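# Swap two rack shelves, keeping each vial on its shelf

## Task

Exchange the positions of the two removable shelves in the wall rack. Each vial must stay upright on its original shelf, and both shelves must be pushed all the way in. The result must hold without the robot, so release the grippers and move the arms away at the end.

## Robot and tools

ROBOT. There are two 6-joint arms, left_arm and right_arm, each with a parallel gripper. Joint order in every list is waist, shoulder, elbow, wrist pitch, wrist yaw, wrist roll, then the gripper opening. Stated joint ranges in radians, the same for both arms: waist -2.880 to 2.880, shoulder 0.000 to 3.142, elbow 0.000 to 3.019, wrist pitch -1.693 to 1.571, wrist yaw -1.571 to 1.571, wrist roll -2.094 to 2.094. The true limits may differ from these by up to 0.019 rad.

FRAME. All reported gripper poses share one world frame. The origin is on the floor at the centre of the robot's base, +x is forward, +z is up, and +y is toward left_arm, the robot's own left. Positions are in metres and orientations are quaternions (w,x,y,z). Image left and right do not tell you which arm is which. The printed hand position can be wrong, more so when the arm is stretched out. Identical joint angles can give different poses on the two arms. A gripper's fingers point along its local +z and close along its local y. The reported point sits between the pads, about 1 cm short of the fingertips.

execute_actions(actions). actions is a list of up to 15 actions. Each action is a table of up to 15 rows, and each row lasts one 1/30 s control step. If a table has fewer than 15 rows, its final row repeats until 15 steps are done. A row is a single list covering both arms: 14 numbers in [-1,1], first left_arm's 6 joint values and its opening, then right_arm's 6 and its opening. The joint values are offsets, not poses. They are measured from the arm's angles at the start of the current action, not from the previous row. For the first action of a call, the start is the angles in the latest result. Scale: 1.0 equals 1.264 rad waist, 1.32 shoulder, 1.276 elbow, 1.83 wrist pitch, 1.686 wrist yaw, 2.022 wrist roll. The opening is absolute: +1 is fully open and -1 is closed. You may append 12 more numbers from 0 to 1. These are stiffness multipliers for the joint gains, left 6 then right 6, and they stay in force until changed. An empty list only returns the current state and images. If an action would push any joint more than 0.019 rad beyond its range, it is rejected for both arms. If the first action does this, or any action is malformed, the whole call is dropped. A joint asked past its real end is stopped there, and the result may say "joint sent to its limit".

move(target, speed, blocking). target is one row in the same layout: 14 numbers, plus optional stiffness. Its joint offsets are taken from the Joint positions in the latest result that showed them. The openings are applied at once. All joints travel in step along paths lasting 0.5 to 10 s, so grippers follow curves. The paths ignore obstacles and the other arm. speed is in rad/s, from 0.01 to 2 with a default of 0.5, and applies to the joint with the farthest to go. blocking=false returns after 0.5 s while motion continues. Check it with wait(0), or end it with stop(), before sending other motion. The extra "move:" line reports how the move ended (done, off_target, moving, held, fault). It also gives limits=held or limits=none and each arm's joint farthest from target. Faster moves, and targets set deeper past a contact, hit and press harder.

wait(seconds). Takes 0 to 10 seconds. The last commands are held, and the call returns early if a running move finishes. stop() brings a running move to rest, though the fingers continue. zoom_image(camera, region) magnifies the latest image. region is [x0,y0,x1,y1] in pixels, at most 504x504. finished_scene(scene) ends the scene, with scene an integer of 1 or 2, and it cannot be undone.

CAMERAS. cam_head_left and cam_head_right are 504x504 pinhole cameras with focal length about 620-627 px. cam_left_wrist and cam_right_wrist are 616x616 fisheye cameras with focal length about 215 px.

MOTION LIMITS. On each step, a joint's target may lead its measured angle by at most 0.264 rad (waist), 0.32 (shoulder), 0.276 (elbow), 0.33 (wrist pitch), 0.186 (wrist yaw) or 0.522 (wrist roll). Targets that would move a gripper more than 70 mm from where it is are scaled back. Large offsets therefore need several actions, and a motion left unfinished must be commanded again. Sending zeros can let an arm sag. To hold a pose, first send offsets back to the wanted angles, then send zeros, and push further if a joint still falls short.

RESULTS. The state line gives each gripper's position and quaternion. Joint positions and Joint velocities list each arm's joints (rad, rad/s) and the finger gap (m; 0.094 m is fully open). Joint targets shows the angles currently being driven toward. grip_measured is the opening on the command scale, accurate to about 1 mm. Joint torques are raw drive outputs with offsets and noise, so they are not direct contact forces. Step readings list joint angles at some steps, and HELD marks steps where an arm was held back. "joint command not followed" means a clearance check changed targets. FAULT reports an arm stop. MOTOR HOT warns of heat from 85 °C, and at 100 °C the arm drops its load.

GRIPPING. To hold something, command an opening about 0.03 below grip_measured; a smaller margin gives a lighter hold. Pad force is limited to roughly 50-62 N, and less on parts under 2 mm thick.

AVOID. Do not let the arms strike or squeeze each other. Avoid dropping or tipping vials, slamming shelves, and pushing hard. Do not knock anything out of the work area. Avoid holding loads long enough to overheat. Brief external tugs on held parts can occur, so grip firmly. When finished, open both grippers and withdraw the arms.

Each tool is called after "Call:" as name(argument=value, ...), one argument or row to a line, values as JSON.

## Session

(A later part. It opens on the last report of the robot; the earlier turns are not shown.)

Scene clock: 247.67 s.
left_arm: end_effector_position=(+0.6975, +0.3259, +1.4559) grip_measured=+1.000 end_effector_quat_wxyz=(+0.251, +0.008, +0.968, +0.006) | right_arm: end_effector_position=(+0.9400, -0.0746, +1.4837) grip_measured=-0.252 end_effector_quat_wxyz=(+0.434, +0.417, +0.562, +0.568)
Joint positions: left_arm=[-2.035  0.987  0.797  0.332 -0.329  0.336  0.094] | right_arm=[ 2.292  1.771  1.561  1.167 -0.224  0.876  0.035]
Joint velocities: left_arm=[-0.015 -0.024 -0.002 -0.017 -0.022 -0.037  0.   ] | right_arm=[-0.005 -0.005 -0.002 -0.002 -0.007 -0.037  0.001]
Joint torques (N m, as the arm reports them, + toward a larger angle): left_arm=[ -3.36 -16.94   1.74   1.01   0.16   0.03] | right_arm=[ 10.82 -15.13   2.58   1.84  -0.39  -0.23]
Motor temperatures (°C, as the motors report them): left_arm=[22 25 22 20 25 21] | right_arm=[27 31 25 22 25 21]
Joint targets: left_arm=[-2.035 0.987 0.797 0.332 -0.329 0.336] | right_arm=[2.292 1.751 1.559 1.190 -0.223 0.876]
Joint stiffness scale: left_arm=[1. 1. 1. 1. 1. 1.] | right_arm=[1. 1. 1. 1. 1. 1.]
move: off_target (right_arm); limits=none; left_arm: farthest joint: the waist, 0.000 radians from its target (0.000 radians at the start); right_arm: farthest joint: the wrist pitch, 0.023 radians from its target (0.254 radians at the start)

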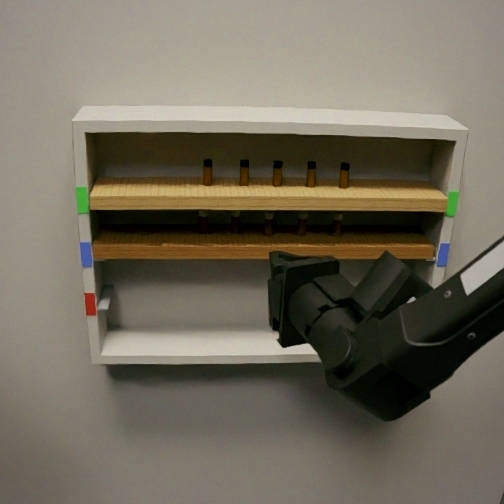

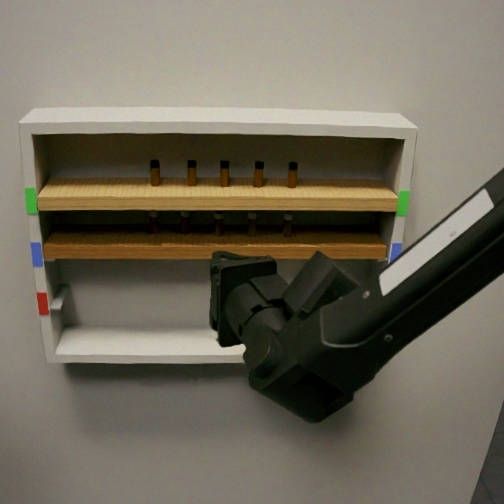

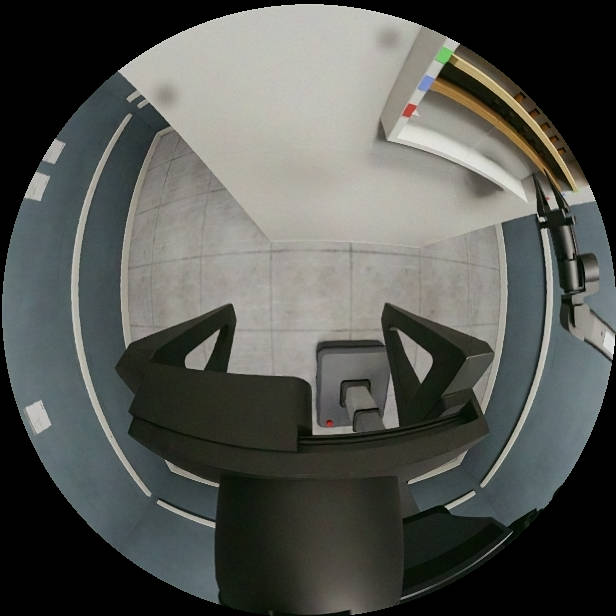

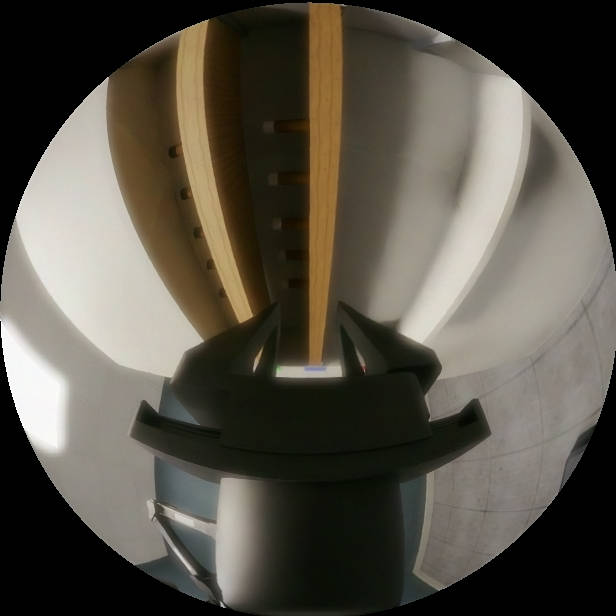

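Call:
move(
  target=[0,0,0,0,0,0,1,0.084,-0.124,-0.108,-0.032,0.032,-0.041,-0.25],
  speed=0.2,
)

Scene clock: 255.10 s.
left_arm: end_effector_position=(+0.6975, +0.3259, +1.4559) grip_measured=+1.000 end_effector_quat_wxyz=(+0.251, +0.008, +0.968, +0.006) | right_arm: end_effector_position=(+0.9357, -0.0745, +1.5573) grip_measured=-0.252 end_effector_quat_wxyz=(+0.428, +0.418, +0.565, +0.568)
Joint positions: left_arm=[-2.035  0.987  0.797  0.332 -0.329  0.336  0.094] | right_arm=[ 2.378  1.618  1.426  1.123 -0.174  0.807  0.035]
Joint velocities: left_arm=[-0.005 -0.015 -0.017 -0.007  0.007 -0.007  0.   ] | right_arm=[ 0.005 -0.005 -0.002 -0.002  0.037  0.022 -0.001]
Joint torques (N m, as the arm reports them, + toward a larger angle): left_arm=[ -3.27 -16.98   1.74   1.03   0.15   0.02] | right_arm=[ 11.26 -13.36   2.72   0.44  -0.3   -0.34]
Motor temperatures (°C, as the motors report them): left_arm=[22 25 22 20 25 21] | right_arm=[27 31 25 22 25 21]
Joint targets: left_arm=[-2.035 0.987 0.797 0.332 -0.329 0.336] | right_arm=[2.398 1.608 1.423 1.108 -0.170 0.793]
Joint stiffness scale: left_arm=[1. 1. 1. 1. 1. 1.] | right_arm=[1. 1. 1. 1. 1. 1.]
move: done; limits=none; left_arm: farthest joint: the waist, 0.000 radians from its target (0.000 radians at the start); right_arm: farthest joint: the waist, 0.020 radians from its target (0.106 radians at the start)

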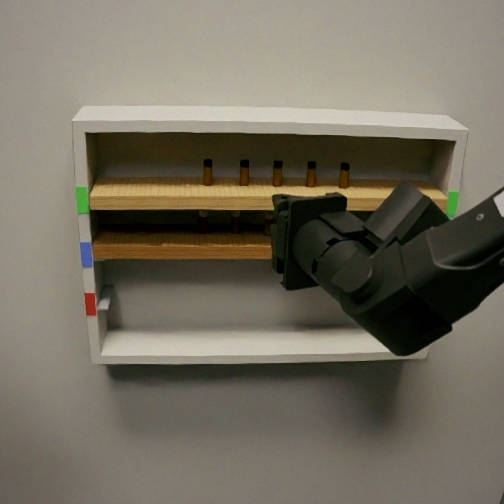

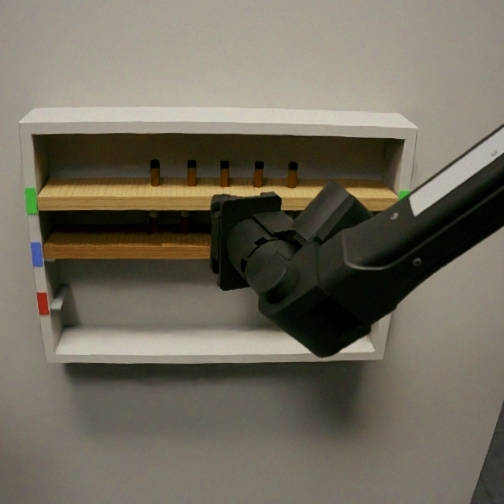

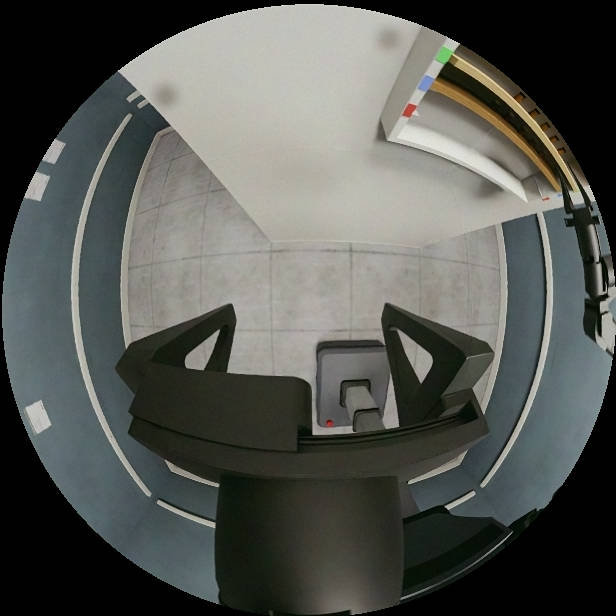

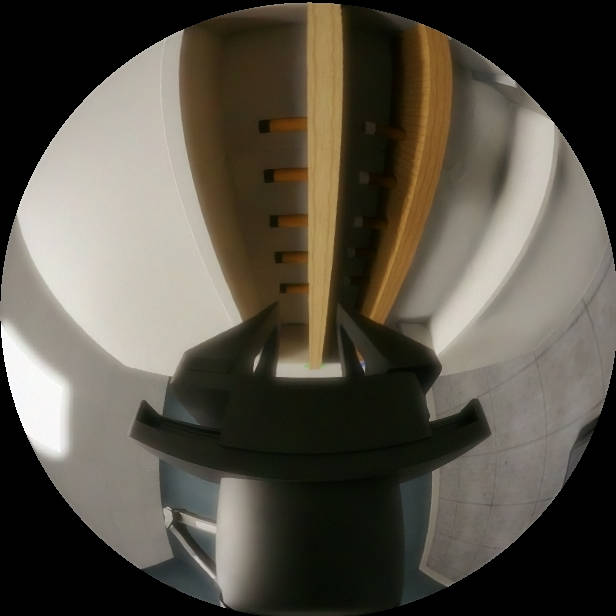

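Call:
move(
  target=[0,0,0,0,0,0,1,-0.024,0.0735,0.217,-0.113,0,0,-0.25],
  speed=0.12,
)

Scene clock: 268.77 s.
left_arm: end_effector_position=(+0.6975, +0.3259, +1.4559) grip_measured=+1.000 end_effector_quat_wxyz=(+0.251, +0.008, +0.968, +0.006) | right_arm: end_effector_position=(+1.0044, -0.0674, +1.5539) grip_measured=-0.252 end_effector_quat_wxyz=(+0.424, +0.418, +0.569, +0.568)
Joint positions: left_arm=[-2.035  0.987  0.797  0.332 -0.329  0.336  0.094] | right_arm=[ 2.378  1.691  1.677  0.932 -0.174  0.806  0.035]
Joint velocities: left_arm=[-0.005 -0.015  0.002  0.002 -0.022  0.066  0.   ] | right_arm=[-0.015  0.015 -0.002 -0.002 -0.066 -0.022  0.   ]
Joint torques (N m, as the arm reports them, + toward a larger angle): left_arm=[ -3.41 -17.03   1.75   1.02   0.15   0.03] | right_arm=[  8.94 -12.32   5.54   0.62  -0.46  -0.23]
Motor temperatures (°C, as the motors report them): left_arm=[22 25 22 20 25 21] | right_arm=[27 31 24 22 25 21]
Joint targets: left_arm=[-2.035 0.987 0.797 0.332 -0.329 0.336] | right_arm=[2.348 1.715 1.702 0.917 -0.174 0.807]
Joint stiffness scale: left_arm=[1. 1. 1. 1. 1. 1.] | right_arm=[1. 1. 1. 1. 1. 1.]
move: off_target (right_arm); limits=none; left_arm: farthest joint: the waist, 0.000 radians from its target (0.000 radians at the start); right_arm: farthest joint: the waist, 0.030 radians from its target (0.030 radians at the start)

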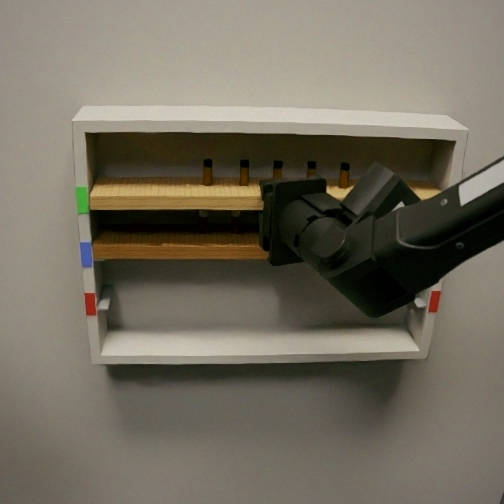

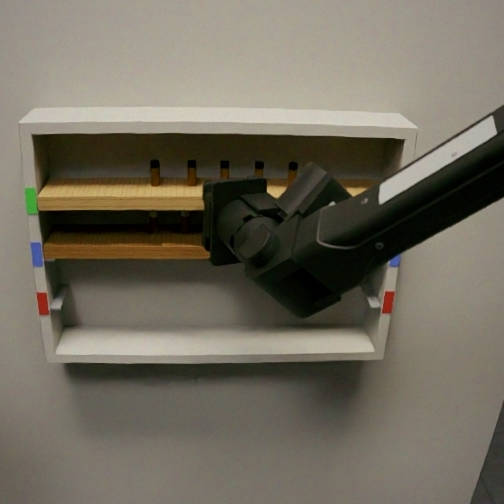

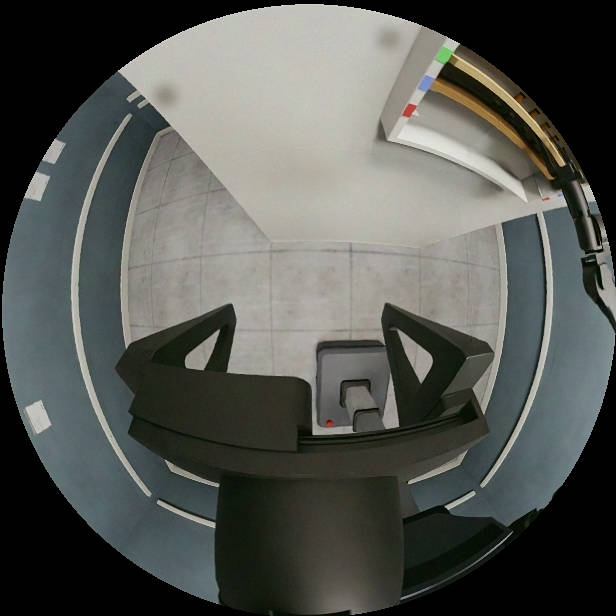

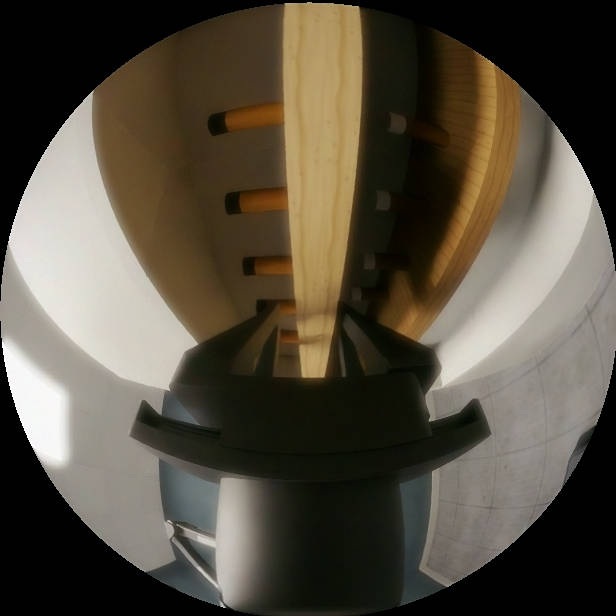

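Call:
execute_actions(
  actions=[
    [[0,0,0,0,0,0,1,-0.03,0.015,0.015,-0.005,0,0,-0.5]],
    [[0,0,0,0,0,0,1,0,0.01,0.015,-0.005,0,0,-0.66]],
    [[0,0,0,0,0,0,1,0,0.01,0.015,-0.005,0,0,-0.66]],
    [[0,0,0,0,0,0,1,0.03,-0.047,-0.015,0.04,-0.008,0,-0.66]],
    [[0,0,0,0,0,0,1,0.03,-0.047,-0.02,0.043,-0.008,0,-0.66]],
    [[0,0,0,0,0,0,1,0.03,-0.046,-0.02,0.043,-0.008,0,-0.66]],
    [[0,0,0,0,0,0,1,0.03,-0.045,-0.02,0.043,-0.008,0,-0.66]],
  ],
)

Scene clock: 280.37 s.
left_arm: end_effector_position=(+0.6975, +0.3259, +1.4559) grip_measured=+1.000 end_effector_quat_wxyz=(+0.251, +0.008, +0.968, +0.006) | right_arm: end_effector_position=(+0.9633, -0.0744, +1.5512) grip_measured=-0.628 end_effector_quat_wxyz=(+0.430, +0.414, +0.567, +0.567)
Joint positions: left_arm=[-2.035  0.987  0.797  0.332 -0.329  0.336  0.094] | right_arm=[ 2.367  1.649  1.526  1.053 -0.184  0.807  0.017]
Joint velocities: left_arm=[-0.005  0.005  0.002 -0.012  0.007  0.095  0.   ] | right_arm=[-0.024 -0.005 -0.022  0.007  0.037 -0.037 -0.   ]
Joint torques (N m, as the arm reports them, + toward a larger angle): left_arm=[ -3.31 -16.98   1.75   1.02   0.16   0.03] | right_arm=[ 13.43 -16.94   4.17   2.65  -0.94  -0.23]
Motor temperatures (°C, as the motors report them): left_arm=[22 25 22 20 25 21] | right_arm=[27 31 24 22 25 21]
Joint targets: left_arm=[-2.035 0.987 0.797 0.332 -0.329 0.336] | right_arm=[2.405 1.599 1.540 1.101 -0.196 0.807]
Joint stiffness scale: left_arm=[1. 1. 1. 1. 1. 1.] | right_arm=[1. 1. 1. 1. 1. 1.]
Step readings (joint positions; steps 1 to 15: 1st action; 16 to 30: 2nd action; 31 to 45: 3rd action; 46 to 60: 4th action; 61 to 75: 5th action; 76 to 90: 6th action; 91 to 105: 7th action):
0: left_arm=[-2.035 0.987 0.797 0.332 -0.329 0.336] | right_arm=[2.378 1.691 1.677 0.932 -0.174 0.806]
1: left_arm=[-2.035 0.987 0.797 0.332 -0.329 0.336] | right_arm=[2.377 1.691 1.677 0.932 -0.174 0.806]
2: left_arm=[-2.035 0.987 0.797 0.332 -0.329 0.336] | right_arm=[2.377 1.691 1.677 0.932 -0.174 0.806]
4: left_arm=[-2.035 0.987 0.797 0.332 -0.329 0.336] | right_arm=[2.374 1.691 1.677 0.932 -0.174 0.806]
8: left_arm=[-2.035 0.987 0.797 0.332 -0.329 0.336] | right_arm=[2.368 1.691 1.677 0.932 -0.174 0.806]
15: left_arm=[-2.035 0.987 0.797 0.332 -0.329 0.336] | right_arm=[2.367 1.691 1.677 0.932 -0.174 0.806]
16: left_arm=[-2.035 0.987 0.797 0.332 -0.329 0.336] | right_arm=[2.367 1.691 1.677 0.933 -0.178 0.807]
17: left_arm=[-2.035 0.987 0.797 0.332 -0.329 0.336] | right_arm=[2.367 1.691 1.678 0.933 -0.178 0.807]
19: left_arm=[-2.035 0.987 0.797 0.332 -0.329 0.336] | right_arm=[2.367 1.691 1.679 0.933 -0.179 0.807]
23: left_arm=[-2.035 0.987 0.797 0.332 -0.329 0.336] | right_arm=[2.367 1.691 1.679 0.933 -0.179 0.807]
30: left_arm=[-2.035 0.987 0.797 0.332 -0.329 0.336] | right_arm=[2.367 1.691 1.679 0.933 -0.179 0.807]
31: left_arm=[-2.035 0.987 0.797 0.332 -0.329 0.336] | right_arm=[2.367 1.691 1.679 0.933 -0.179 0.807]
32: left_arm=[-2.035 0.987 0.797 0.332 -0.329 0.336] | right_arm=[2.367 1.691 1.679 0.933 -0.179 0.807]
34: left_arm=[-2.035 0.987 0.797 0.332 -0.329 0.336] | right_arm=[2.367 1.691 1.679 0.933 -0.179 0.807]
38: left_arm=[-2.035 0.987 0.797 0.332 -0.329 0.336] | right_arm=[2.367 1.691 1.679 0.933 -0.179 0.807]
45: left_arm=[-2.035 0.987 0.797 0.332 -0.329 0.336] | right_arm=[2.367 1.691 1.679 0.933 -0.179 0.807]
46: left_arm=[-2.035 0.987 0.797 0.332 -0.329 0.336] | right_arm=[2.367 1.689 1.677 0.938 -0.181 0.807]
47: left_arm=[-2.035 0.987 0.797 0.332 -0.329 0.336] | right_arm=[2.367 1.686 1.668 0.946 -0.181 0.807]
49: left_arm=[-2.035 0.987 0.797 0.332 -0.329 0.336] | right_arm=[2.367 1.680 1.652 0.953 -0.181 0.807]
53: left_arm=[-2.035 0.987 0.797 0.332 -0.329 0.336] | right_arm=[2.367 1.679 1.646 0.960 -0.181 0.807]
60: left_arm=[-2.035 0.987 0.797 0.332 -0.329 0.336] | right_arm=[2.367 1.679 1.646 0.960 -0.181 0.807]
61: left_arm=[-2.035 0.987 0.797 0.332 -0.329 0.336] | right_arm=[2.367 1.678 1.642 0.964 -0.181 0.807]
62: left_arm=[-2.035 0.987 0.797 0.332 -0.329 0.336] | right_arm=[2.367 1.674 1.632 0.972 -0.181 0.807]
64: left_arm=[-2.035 0.987 0.797 0.332 -0.329 0.336] | right_arm=[2.367 1.669 1.612 0.984 -0.182 0.807]
68: left_arm=[-2.035 0.987 0.797 0.332 -0.329 0.336] | right_arm=[2.367 1.669 1.606 0.991 -0.182 0.807]
75: left_arm=[-2.035 0.987 0.797 0.332 -0.329 0.336] | right_arm=[2.367 1.668 1.606 0.991 -0.182 0.807]
76: left_arm=[-2.035 0.987 0.797 0.332 -0.329 0.336] | right_arm=[2.367 1.668 1.601 0.995 -0.182 0.807]
77: left_arm=[-2.035 0.987 0.797 0.332 -0.329 0.336] | right_arm=[2.367 1.664 1.592 1.003 -0.182 0.807]
79: left_arm=[-2.035 0.987 0.797 0.332 -0.329 0.336] | right_arm=[2.367 1.659 1.572 1.014 -0.182 0.807]
83: left_arm=[-2.035 0.987 0.797 0.332 -0.329 0.336] | right_arm=[2.367 1.659 1.565 1.023 -0.182 0.807]
90: left_arm=[-2.035 0.987 0.797 0.332 -0.329 0.336] | right_arm=[2.367 1.658 1.565 1.023 -0.182 0.807]
91: left_arm=[-2.035 0.987 0.797 0.332 -0.329 0.336] | right_arm=[2.367 1.658 1.561 1.026 -0.183 0.807]
92: left_arm=[-2.035 0.987 0.797 0.332 -0.329 0.336] | right_arm=[2.367 1.655 1.551 1.034 -0.183 0.807]
94: left_arm=[-2.035 0.987 0.797 0.332 -0.329 0.336] | right_arm=[2.367 1.650 1.532 1.045 -0.184 0.807]
98: left_arm=[-2.035 0.987 0.797 0.332 -0.329 0.336] | right_arm=[2.367 1.650 1.526 1.053 -0.184 0.807]
105: Joint positions above

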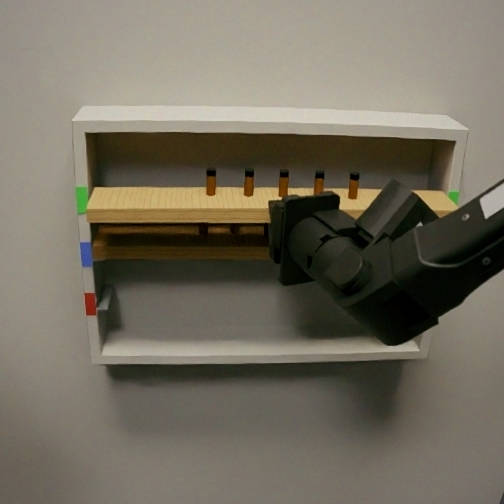

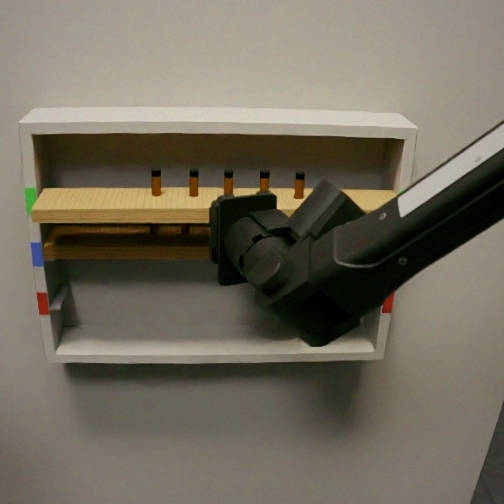

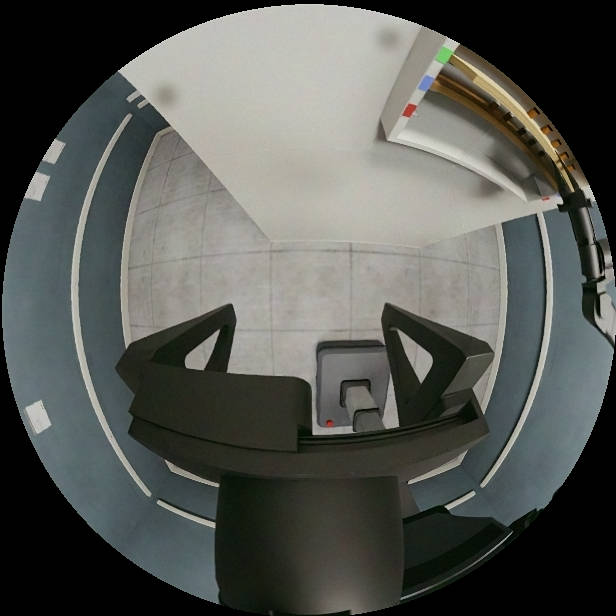

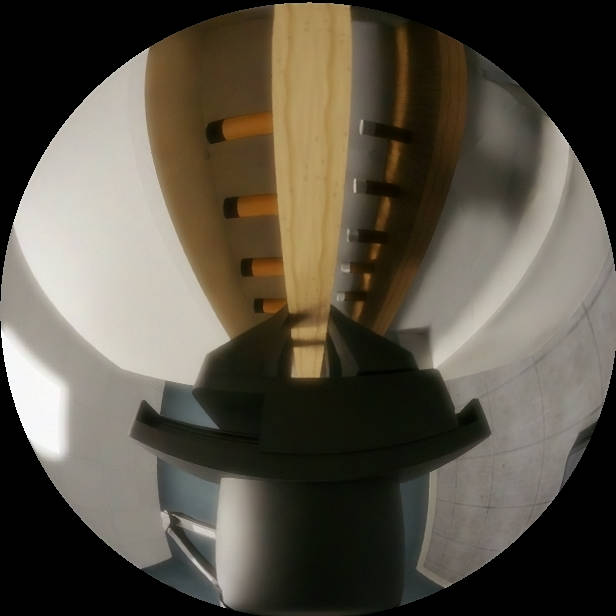

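Call:
execute_actions(
  actions=[],
)

Call:
execute_actions(
  actions=[
    [[0,0,0,0,0,0,1,0.04,-0.046,-0.02,0.044,-0.007,0,-0.66]],
    [[0,0,0,0,0,0,1,0.04,-0.046,-0.02,0.044,-0.007,0,-0.66]],
    [[0,0,0,0,0,0,1,0.03,-0.046,-0.02,0.044,-0.007,0,-0.66]],
  ],
)

Scene clock: 300.87 s.
left_arm: end_effector_position=(+0.6975, +0.3259, +1.4559) grip_measured=+1.000 end_effector_quat_wxyz=(+0.251, +0.008, +0.968, +0.006) | right_arm: end_effector_position=(+0.9633, -0.0744, +1.5512) grip_measured=-0.628 end_effector_quat_wxyz=(+0.430, +0.414, +0.567, +0.567)
Joint positions: left_arm=[-2.035  0.987  0.797  0.332 -0.329  0.336  0.094] | right_arm=[ 2.367  1.649  1.526  1.053 -0.184  0.807  0.017]
Joint velocities: left_arm=[-0.015  0.015 -0.002 -0.012  0.037  0.022  0.   ] | right_arm=[-0.005 -0.015  0.007  0.012  0.022  0.022  0.   ]
Joint torques (N m, as the arm reports them, + toward a larger angle): left_arm=[ -3.47 -17.01   1.74   1.06   0.15   0.02] | right_arm=[ 13.02 -16.98   4.21   2.59  -0.92  -0.22]
Motor temperatures (°C, as the motors report them): left_arm=[22 25 22 20 25 21] | right_arm=[27 31 24 22 25 21]
Joint targets: left_arm=[-2.035 0.987 0.797 0.332 -0.329 0.336] | right_arm=[2.405 1.599 1.540 1.101 -0.196 0.807]
Joint stiffness scale: left_arm=[1. 1. 1. 1. 1. 1.] | right_arm=[1. 1. 1. 1. 1. 1.]

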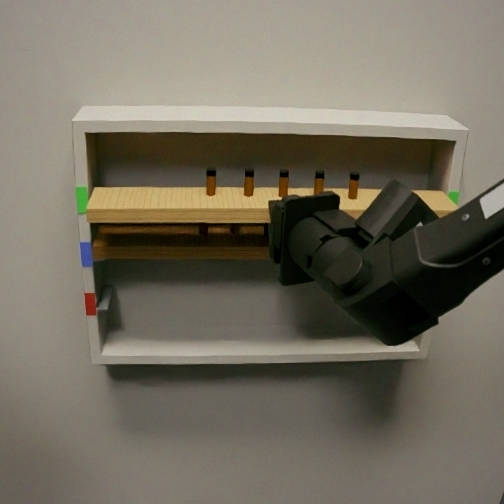

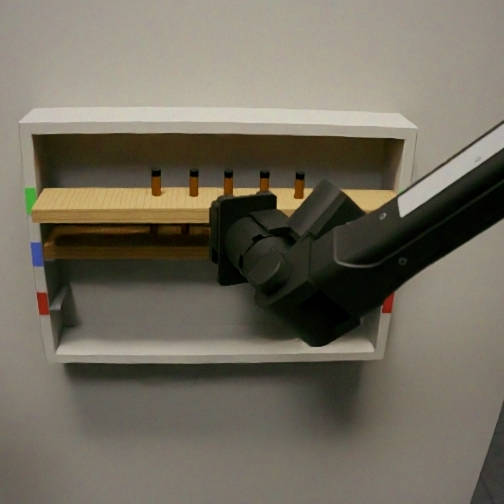

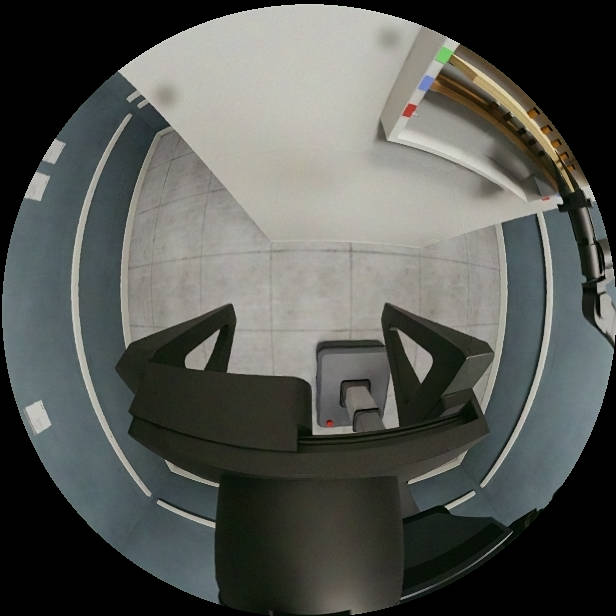

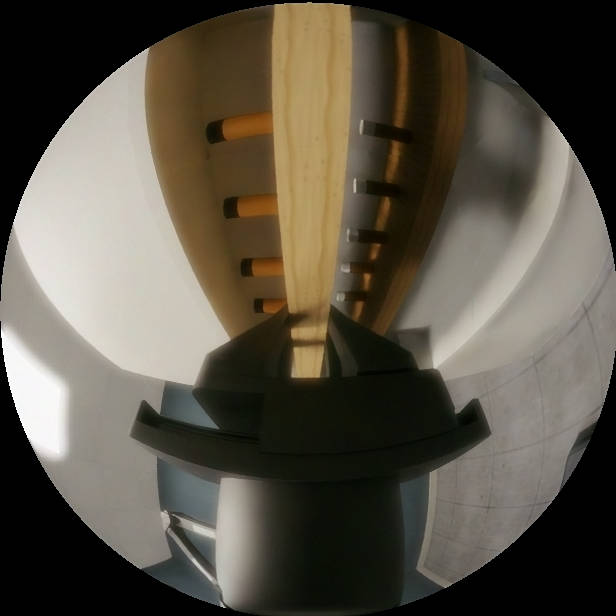

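Scene clock: 302.37 s.
left_arm: end_effector_position=(+0.6975, +0.3259, +1.4559) grip_measured=+1.000 end_effector_quat_wxyz=(+0.251, +0.008, +0.968, +0.006) | right_arm: end_effector_position=(+0.9281, -0.0774, +1.5547) grip_measured=-0.628 end_effector_quat_wxyz=(+0.432, +0.415, +0.564, +0.568)
Joint positions: left_arm=[-2.035  0.987  0.797  0.332 -0.329  0.336  0.094] | right_arm=[ 2.371  1.616  1.403  1.15  -0.182  0.807  0.017]
Joint velocities: left_arm=[-0.024 -0.005 -0.002 -0.012 -0.022  0.007  0.   ] | right_arm=[ 0.005  0.005 -0.007 -0.007 -0.007 -0.051  0.001]
Joint torques (N m, as the arm reports them, + toward a larger angle): left_arm=[ -3.32 -16.99   1.75   1.03   0.16   0.03] | right_arm=[ 12.87 -16.24   3.73   2.61  -1.    -0.24]
Motor temperatures (°C, as the motors report them): left_arm=[22 25 22 20 25 21] | right_arm=[27 31 24 22 25 21]
Joint targets: left_arm=[-2.035 0.987 0.797 0.332 -0.329 0.336] | right_arm=[2.408 1.567 1.417 1.199 -0.195 0.807]
Joint stiffness scale: left_arm=[1. 1. 1. 1. 1. 1.] | right_arm=[1. 1. 1. 1. 1. 1.]
Step readings (joint positions; steps 1 to 15: 1st action; 16 to 30: 2nd action; 31 to 45: 3rd action):
0: left_arm=[-2.035 0.987 0.797 0.332 -0.329 0.336] | right_arm=[2.367 1.649 1.526 1.053 -0.184 0.807]
1: left_arm=[-2.035 0.987 0.797 0.332 -0.329 0.336] | right_arm=[2.367 1.649 1.522 1.057 -0.184 0.807]
2: left_arm=[-2.035 0.987 0.797 0.332 -0.329 0.336] | right_arm=[2.368 1.645 1.512 1.065 -0.184 0.807]
4: left_arm=[-2.035 0.987 0.797 0.332 -0.329 0.336] | right_arm=[2.369 1.641 1.492 1.077 -0.184 0.807]
8: left_arm=[-2.035 0.987 0.797 0.332 -0.329 0.336] | right_arm=[2.369 1.640 1.484 1.084 -0.184 0.807]
15: left_arm=[-2.035 0.987 0.797 0.332 -0.329 0.336] | right_arm=[2.369 1.639 1.484 1.085 -0.184 0.807]
16: left_arm=[-2.035 0.987 0.797 0.332 -0.329 0.336] | right_arm=[2.369 1.639 1.480 1.089 -0.184 0.807]
17: left_arm=[-2.035 0.987 0.797 0.332 -0.329 0.336] | right_arm=[2.369 1.635 1.471 1.097 -0.184 0.807]
19: left_arm=[-2.035 0.987 0.797 0.332 -0.329 0.336] | right_arm=[2.371 1.630 1.452 1.108 -0.184 0.807]
23: left_arm=[-2.035 0.987 0.797 0.332 -0.329 0.336] | right_arm=[2.371 1.630 1.442 1.115 -0.184 0.807]
30: left_arm=[-2.035 0.987 0.797 0.332 -0.329 0.336] | right_arm=[2.371 1.628 1.442 1.118 -0.184 0.807]
31: left_arm=[-2.035 0.987 0.797 0.332 -0.329 0.336] | right_arm=[2.371 1.627 1.439 1.122 -0.183 0.807]
32: left_arm=[-2.035 0.987 0.797 0.332 -0.329 0.336] | right_arm=[2.371 1.624 1.429 1.130 -0.183 0.807]
34: left_arm=[-2.035 0.987 0.797 0.332 -0.329 0.336] | right_arm=[2.371 1.618 1.410 1.143 -0.183 0.807]
38: left_arm=[-2.035 0.987 0.797 0.332 -0.329 0.336] | right_arm=[2.371 1.617 1.403 1.149 -0.182 0.807]
45: Joint positions above

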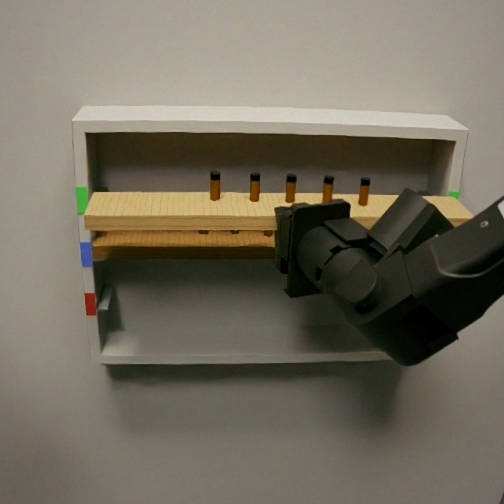

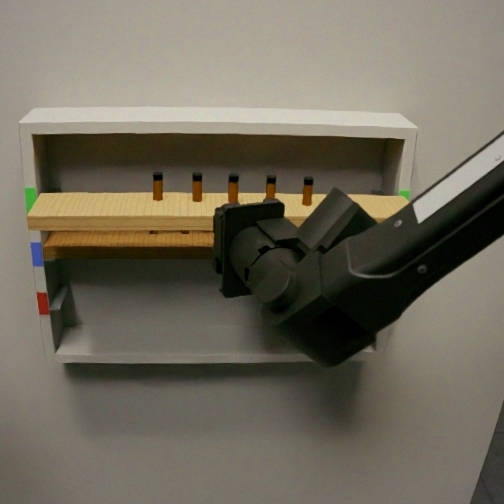

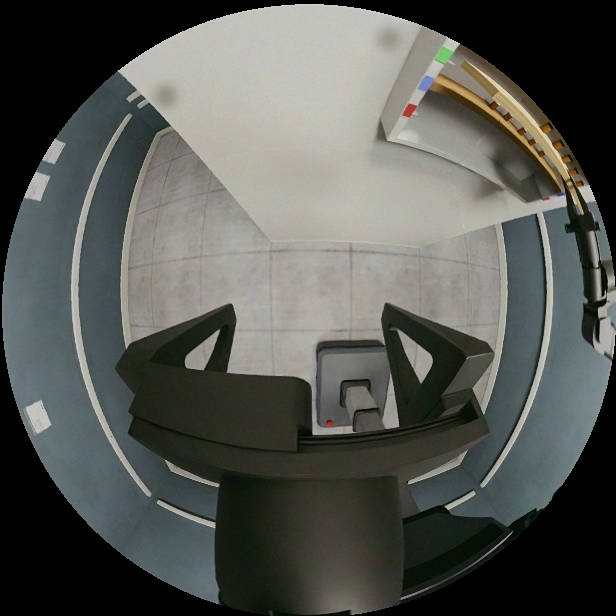

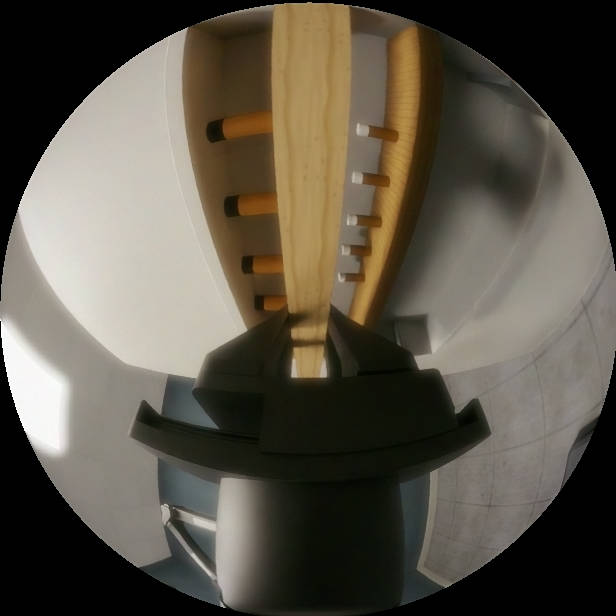

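Call:
execute_actions(
  actions=[
    [[0,0,0,0,0,0,1,0.03,-0.03,-0.02,0.044,-0.007,0,-0.66]],
  ],
)

Call:
move(
  target=[0,0,0,0,0,0,1,-0.118,0.213,0.25,0.038,-0.061,0.067,-0.66],
  speed=0.06,
)

Scene clock: 315.20 s.
left_arm: end_effector_position=(+0.6975, +0.3259, +1.4559) grip_measured=+1.000 end_effector_quat_wxyz=(+0.251, +0.008, +0.968, +0.006) | right_arm: end_effector_position=(+0.9131, -0.0755, +1.5518) grip_measured=-0.628 end_effector_quat_wxyz=(+0.430, +0.415, +0.566, +0.568)
Joint positions: left_arm=[-2.035  0.987  0.797  0.332 -0.329  0.336  0.094] | right_arm=[ 2.371  1.613  1.361  1.184 -0.182  0.807  0.017]
Joint velocities: left_arm=[ 0.005 -0.005  0.007 -0.017  0.007 -0.051  0.   ] | right_arm=[ 0.005 -0.005  0.002  0.017 -0.022 -0.037  0.001]
Joint torques (N m, as the arm reports them, + toward a larger angle): left_arm=[ -3.39 -16.96   1.74   1.02   0.15   0.03] | right_arm=[ 12.82 -15.09   3.66   2.57  -0.93  -0.22]
Motor temperatures (°C, as the motors report them): left_arm=[22 25 22 20 25 21] | right_arm=[27 31 24 22 26 21]
Joint targets: left_arm=[-2.035 0.987 0.797 0.332 -0.329 0.336] | right_arm=[2.408 1.576 1.377 1.231 -0.194 0.807]
Joint stiffness scale: left_arm=[1. 1. 1. 1. 1. 1.] | right_arm=[1. 1. 1. 1. 1. 1.]
Step readings (joint positions):
0: left_arm=[-2.035 0.987 0.797 0.332 -0.329 0.336] | right_arm=[2.371 1.616 1.403 1.150 -0.182 0.807]
1: left_arm=[-2.035 0.987 0.797 0.332 -0.329 0.336] | right_arm=[2.371 1.616 1.399 1.155 -0.182 0.807]
2: left_arm=[-2.035 0.987 0.797 0.332 -0.329 0.336] | right_arm=[2.371 1.615 1.392 1.165 -0.182 0.807]
4: left_arm=[-2.035 0.987 0.797 0.332 -0.329 0.336] | right_arm=[2.371 1.613 1.376 1.181 -0.182 0.807]
8: left_arm=[-2.035 0.987 0.797 0.332 -0.329 0.336] | right_arm=[2.371 1.613 1.361 1.184 -0.182 0.807]
15: Joint positions above

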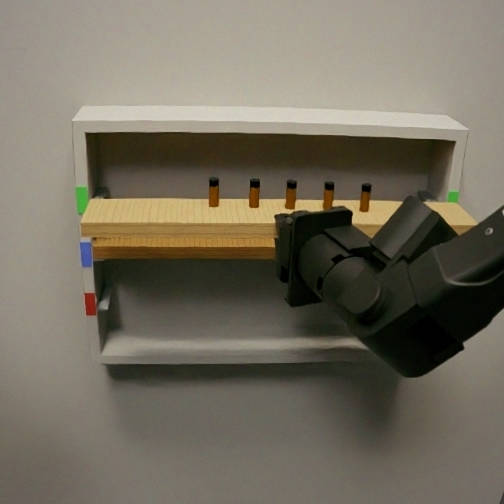

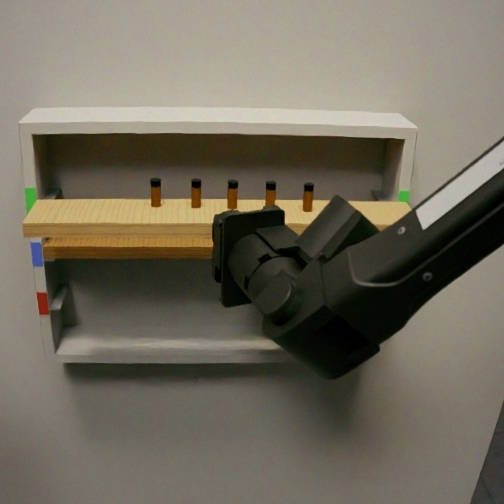

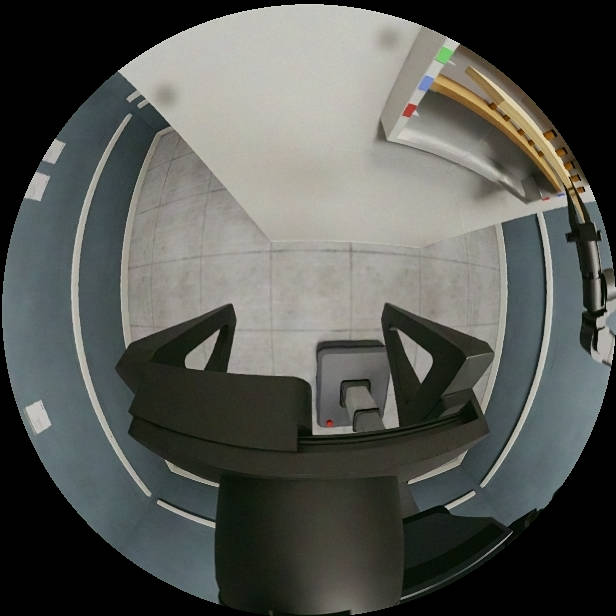

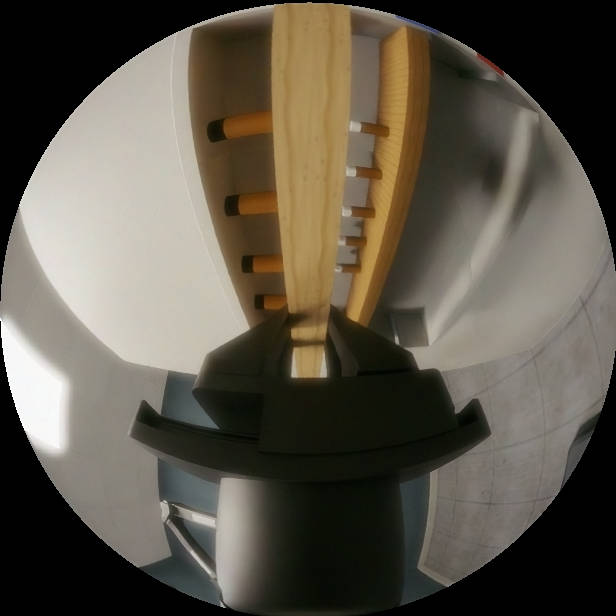

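Scene clock: 320.83 s.
left_arm: end_effector_position=(+0.6975, +0.3259, +1.4559) grip_measured=+1.000 end_effector_quat_wxyz=(+0.251, +0.008, +0.968, +0.006) | right_arm: end_effector_position=(+0.9217, -0.0707, +1.4134) grip_measured=-0.628 end_effector_quat_wxyz=(+0.422, +0.418, +0.569, +0.569)
Joint positions: left_arm=[-2.035  0.987  0.797  0.332 -0.329  0.336  0.094] | right_arm=[ 2.226  1.901  1.643  1.201 -0.268  0.935  0.017]
Joint velocities: left_arm=[-0.005 -0.005 -0.002 -0.012  0.051  0.11   0.   ] | right_arm=[ 0.005 -0.015 -0.007  0.002  0.081  0.007  0.001]
Joint torques (N m, as the arm reports them, + toward a larger angle): left_arm=[ -3.31 -17.07   1.74   1.05   0.16   0.02] | right_arm=[ 10.66 -14.41   4.91   2.86  -1.04  -0.15]
Motor temperatures (°C, as the motors report them): left_arm=[22 25 22 20 25 21] | right_arm=[27 31 24 22 26 21]
Joint targets: left_arm=[-2.035 0.987 0.797 0.332 -0.329 0.336] | right_arm=[2.221 1.894 1.680 1.253 -0.285 0.942]
Joint stiffness scale: left_arm=[1. 1. 1. 1. 1. 1.] | right_arm=[1. 1. 1. 1. 1. 1.]
move: off_target (right_arm); limits=none; left_arm: farthest joint: the waist, 0.000 radians from its target (0.000 radians at the start); right_arm: farthest joint: the wrist pitch, 0.052 radians from its target (0.069 radians at the start)

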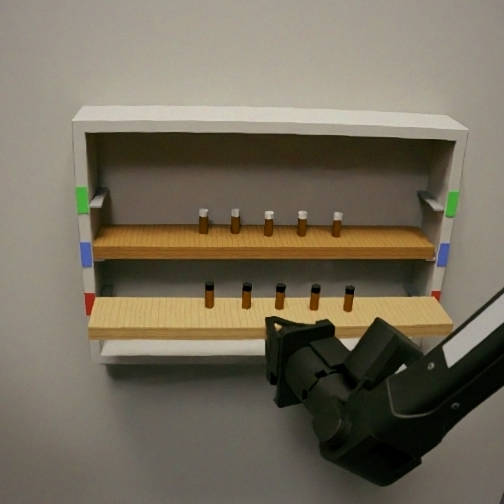

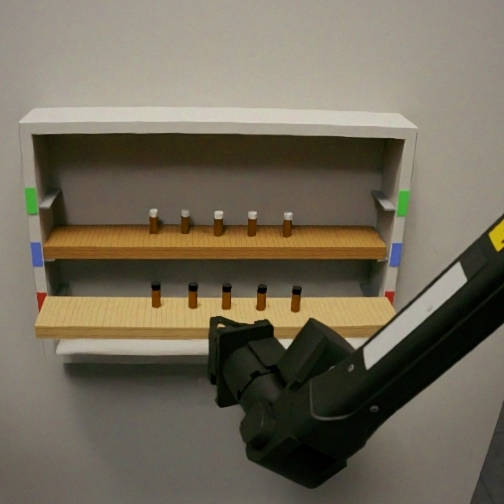

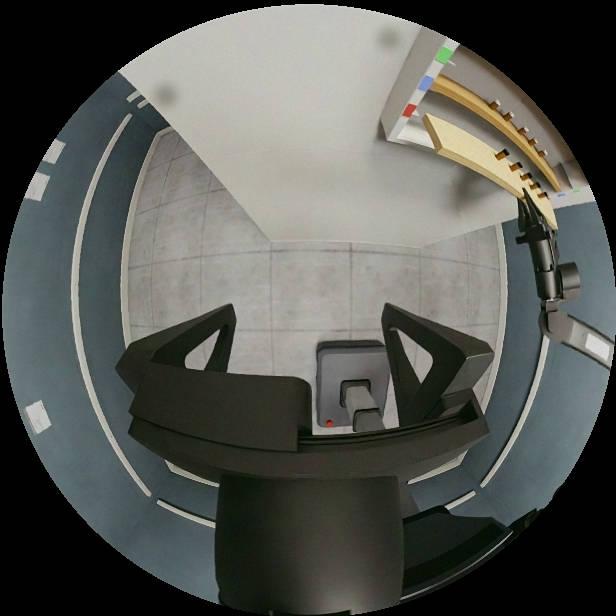

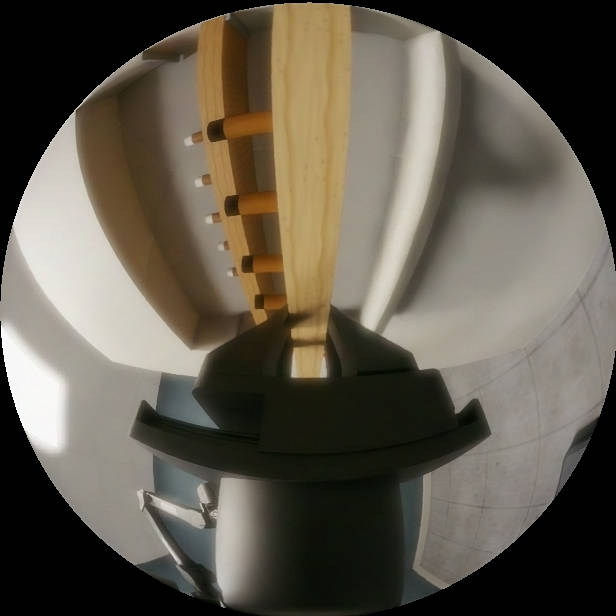

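Excellent. Forward in steps.

Call:
execute_actions(
  actions=[
    [[0,0,0,0,0,0,1,0.01,0.003,0.06,-0.011,-0.008,0,-0.66]],
    [[0,0,0,0,0,0,1,0.01,0.003,0.06,-0.011,-0.008,0,-0.66]],
    [[0,0,0,0,0,0,1,0.01,0.003,0.06,-0.011,-0.008,0,-0.66]],
  ],
)

Scene clock: 327.80 s.
left_arm: end_effector_position=(+0.6975, +0.3259, +1.4559) grip_measured=+1.000 end_effector_quat_wxyz=(+0.251, +0.008, +0.968, +0.006) | right_arm: end_effector_position=(+0.9525, -0.0684, +1.4090) grip_measured=-0.628 end_effector_quat_wxyz=(+0.425, +0.418, +0.566, +0.570)
Joint positions: left_arm=[-2.035  0.987  0.797  0.332 -0.329  0.336  0.094] | right_arm=[ 2.226  1.938  1.766  1.124 -0.268  0.935  0.017]
Joint velocities: left_arm=[ 0.005  0.005  0.007  0.002 -0.051 -0.022  0.   ] | right_arm=[-0.015 -0.015 -0.002 -0.002 -0.022  0.051  0.   ]
Joint torques (N m, as the arm reports them, + toward a larger angle): left_arm=[ -3.35 -16.9    1.77   1.01   0.16   0.03] | right_arm=[ 12.2  -14.64   5.57   1.4   -0.92  -0.24]
Motor temperatures (°C, as the motors report them): left_arm=[22 25 22 20 25 21] | right_arm=[27 31 24 22 26 21]
Joint targets: left_arm=[-2.035 0.987 0.797 0.332 -0.329 0.336] | right_arm=[2.239 1.930 1.804 1.129 -0.281 0.935]
Joint stiffness scale: left_arm=[1. 1. 1. 1. 1. 1.] | right_arm=[1. 1. 1. 1. 1. 1.]
Step readings (joint positions; steps 1 to 15: 1st action; 16 to 30: 2nd action; 31 to 45: 3rd action):
0: left_arm=[-2.035 0.987 0.797 0.332 -0.329 0.336] | right_arm=[2.226 1.901 1.643 1.201 -0.268 0.935]
1: left_arm=[-2.035 0.987 0.797 0.332 -0.329 0.336] | right_arm=[2.226 1.902 1.647 1.199 -0.268 0.935]
2: left_arm=[-2.035 0.987 0.797 0.332 -0.329 0.336] | right_arm=[2.226 1.905 1.657 1.191 -0.268 0.935]
4: left_arm=[-2.035 0.987 0.797 0.332 -0.329 0.336] | right_arm=[2.226 1.912 1.676 1.179 -0.268 0.935]
8: left_arm=[-2.035 0.987 0.797 0.332 -0.329 0.336] | right_arm=[2.226 1.913 1.686 1.176 -0.268 0.935]
15: left_arm=[-2.035 0.987 0.797 0.332 -0.329 0.336] | right_arm=[2.226 1.913 1.686 1.176 -0.268 0.935]
16: left_arm=[-2.035 0.987 0.797 0.332 -0.329 0.336] | right_arm=[2.226 1.914 1.690 1.173 -0.268 0.935]
17: left_arm=[-2.035 0.987 0.797 0.332 -0.329 0.336] | right_arm=[2.226 1.918 1.699 1.165 -0.268 0.935]
19: left_arm=[-2.035 0.987 0.797 0.332 -0.329 0.336] | right_arm=[2.226 1.924 1.718 1.153 -0.268 0.935]
23: left_arm=[-2.035 0.987 0.797 0.332 -0.329 0.336] | right_arm=[2.226 1.926 1.727 1.150 -0.268 0.935]
30: left_arm=[-2.035 0.987 0.797 0.332 -0.329 0.336] | right_arm=[2.226 1.926 1.727 1.150 -0.268 0.935]
31: left_arm=[-2.035 0.987 0.797 0.332 -0.329 0.336] | right_arm=[2.226 1.927 1.730 1.147 -0.268 0.935]
32: left_arm=[-2.035 0.987 0.797 0.332 -0.329 0.336] | right_arm=[2.226 1.930 1.740 1.139 -0.268 0.935]
34: left_arm=[-2.035 0.987 0.797 0.332 -0.329 0.336] | right_arm=[2.226 1.937 1.758 1.127 -0.268 0.935]
38: left_arm=[-2.035 0.987 0.797 0.332 -0.329 0.336] | right_arm=[2.226 1.938 1.765 1.124 -0.268 0.935]
45: Joint positions above

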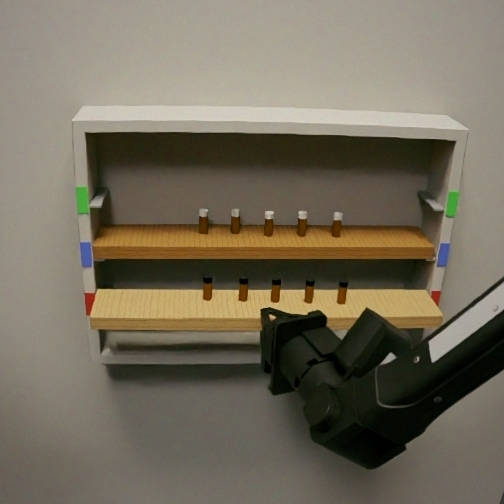

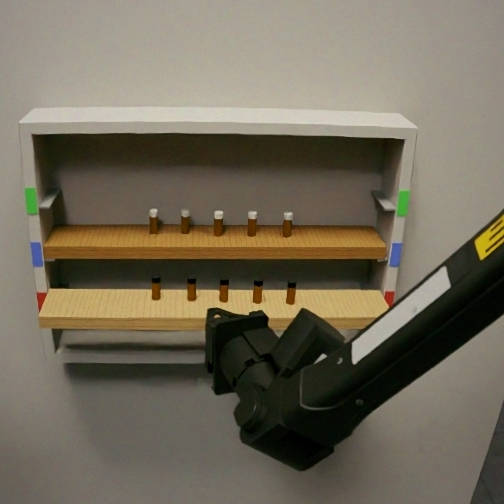

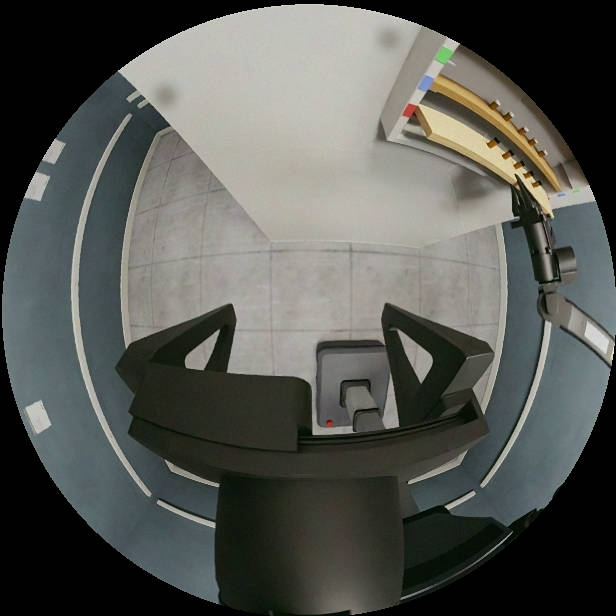

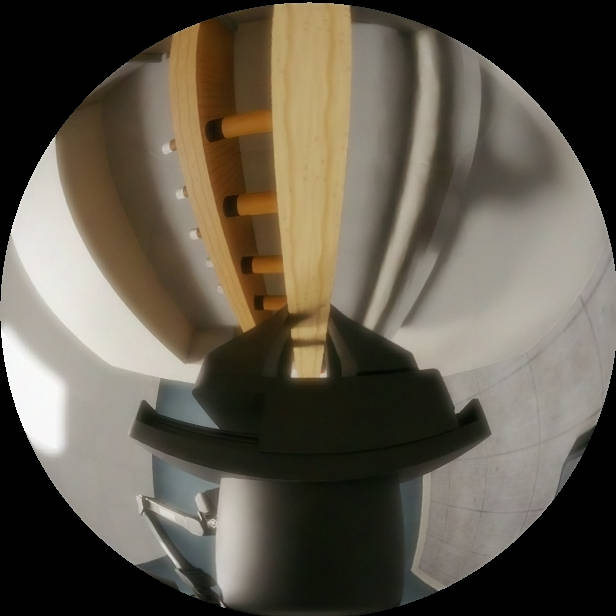

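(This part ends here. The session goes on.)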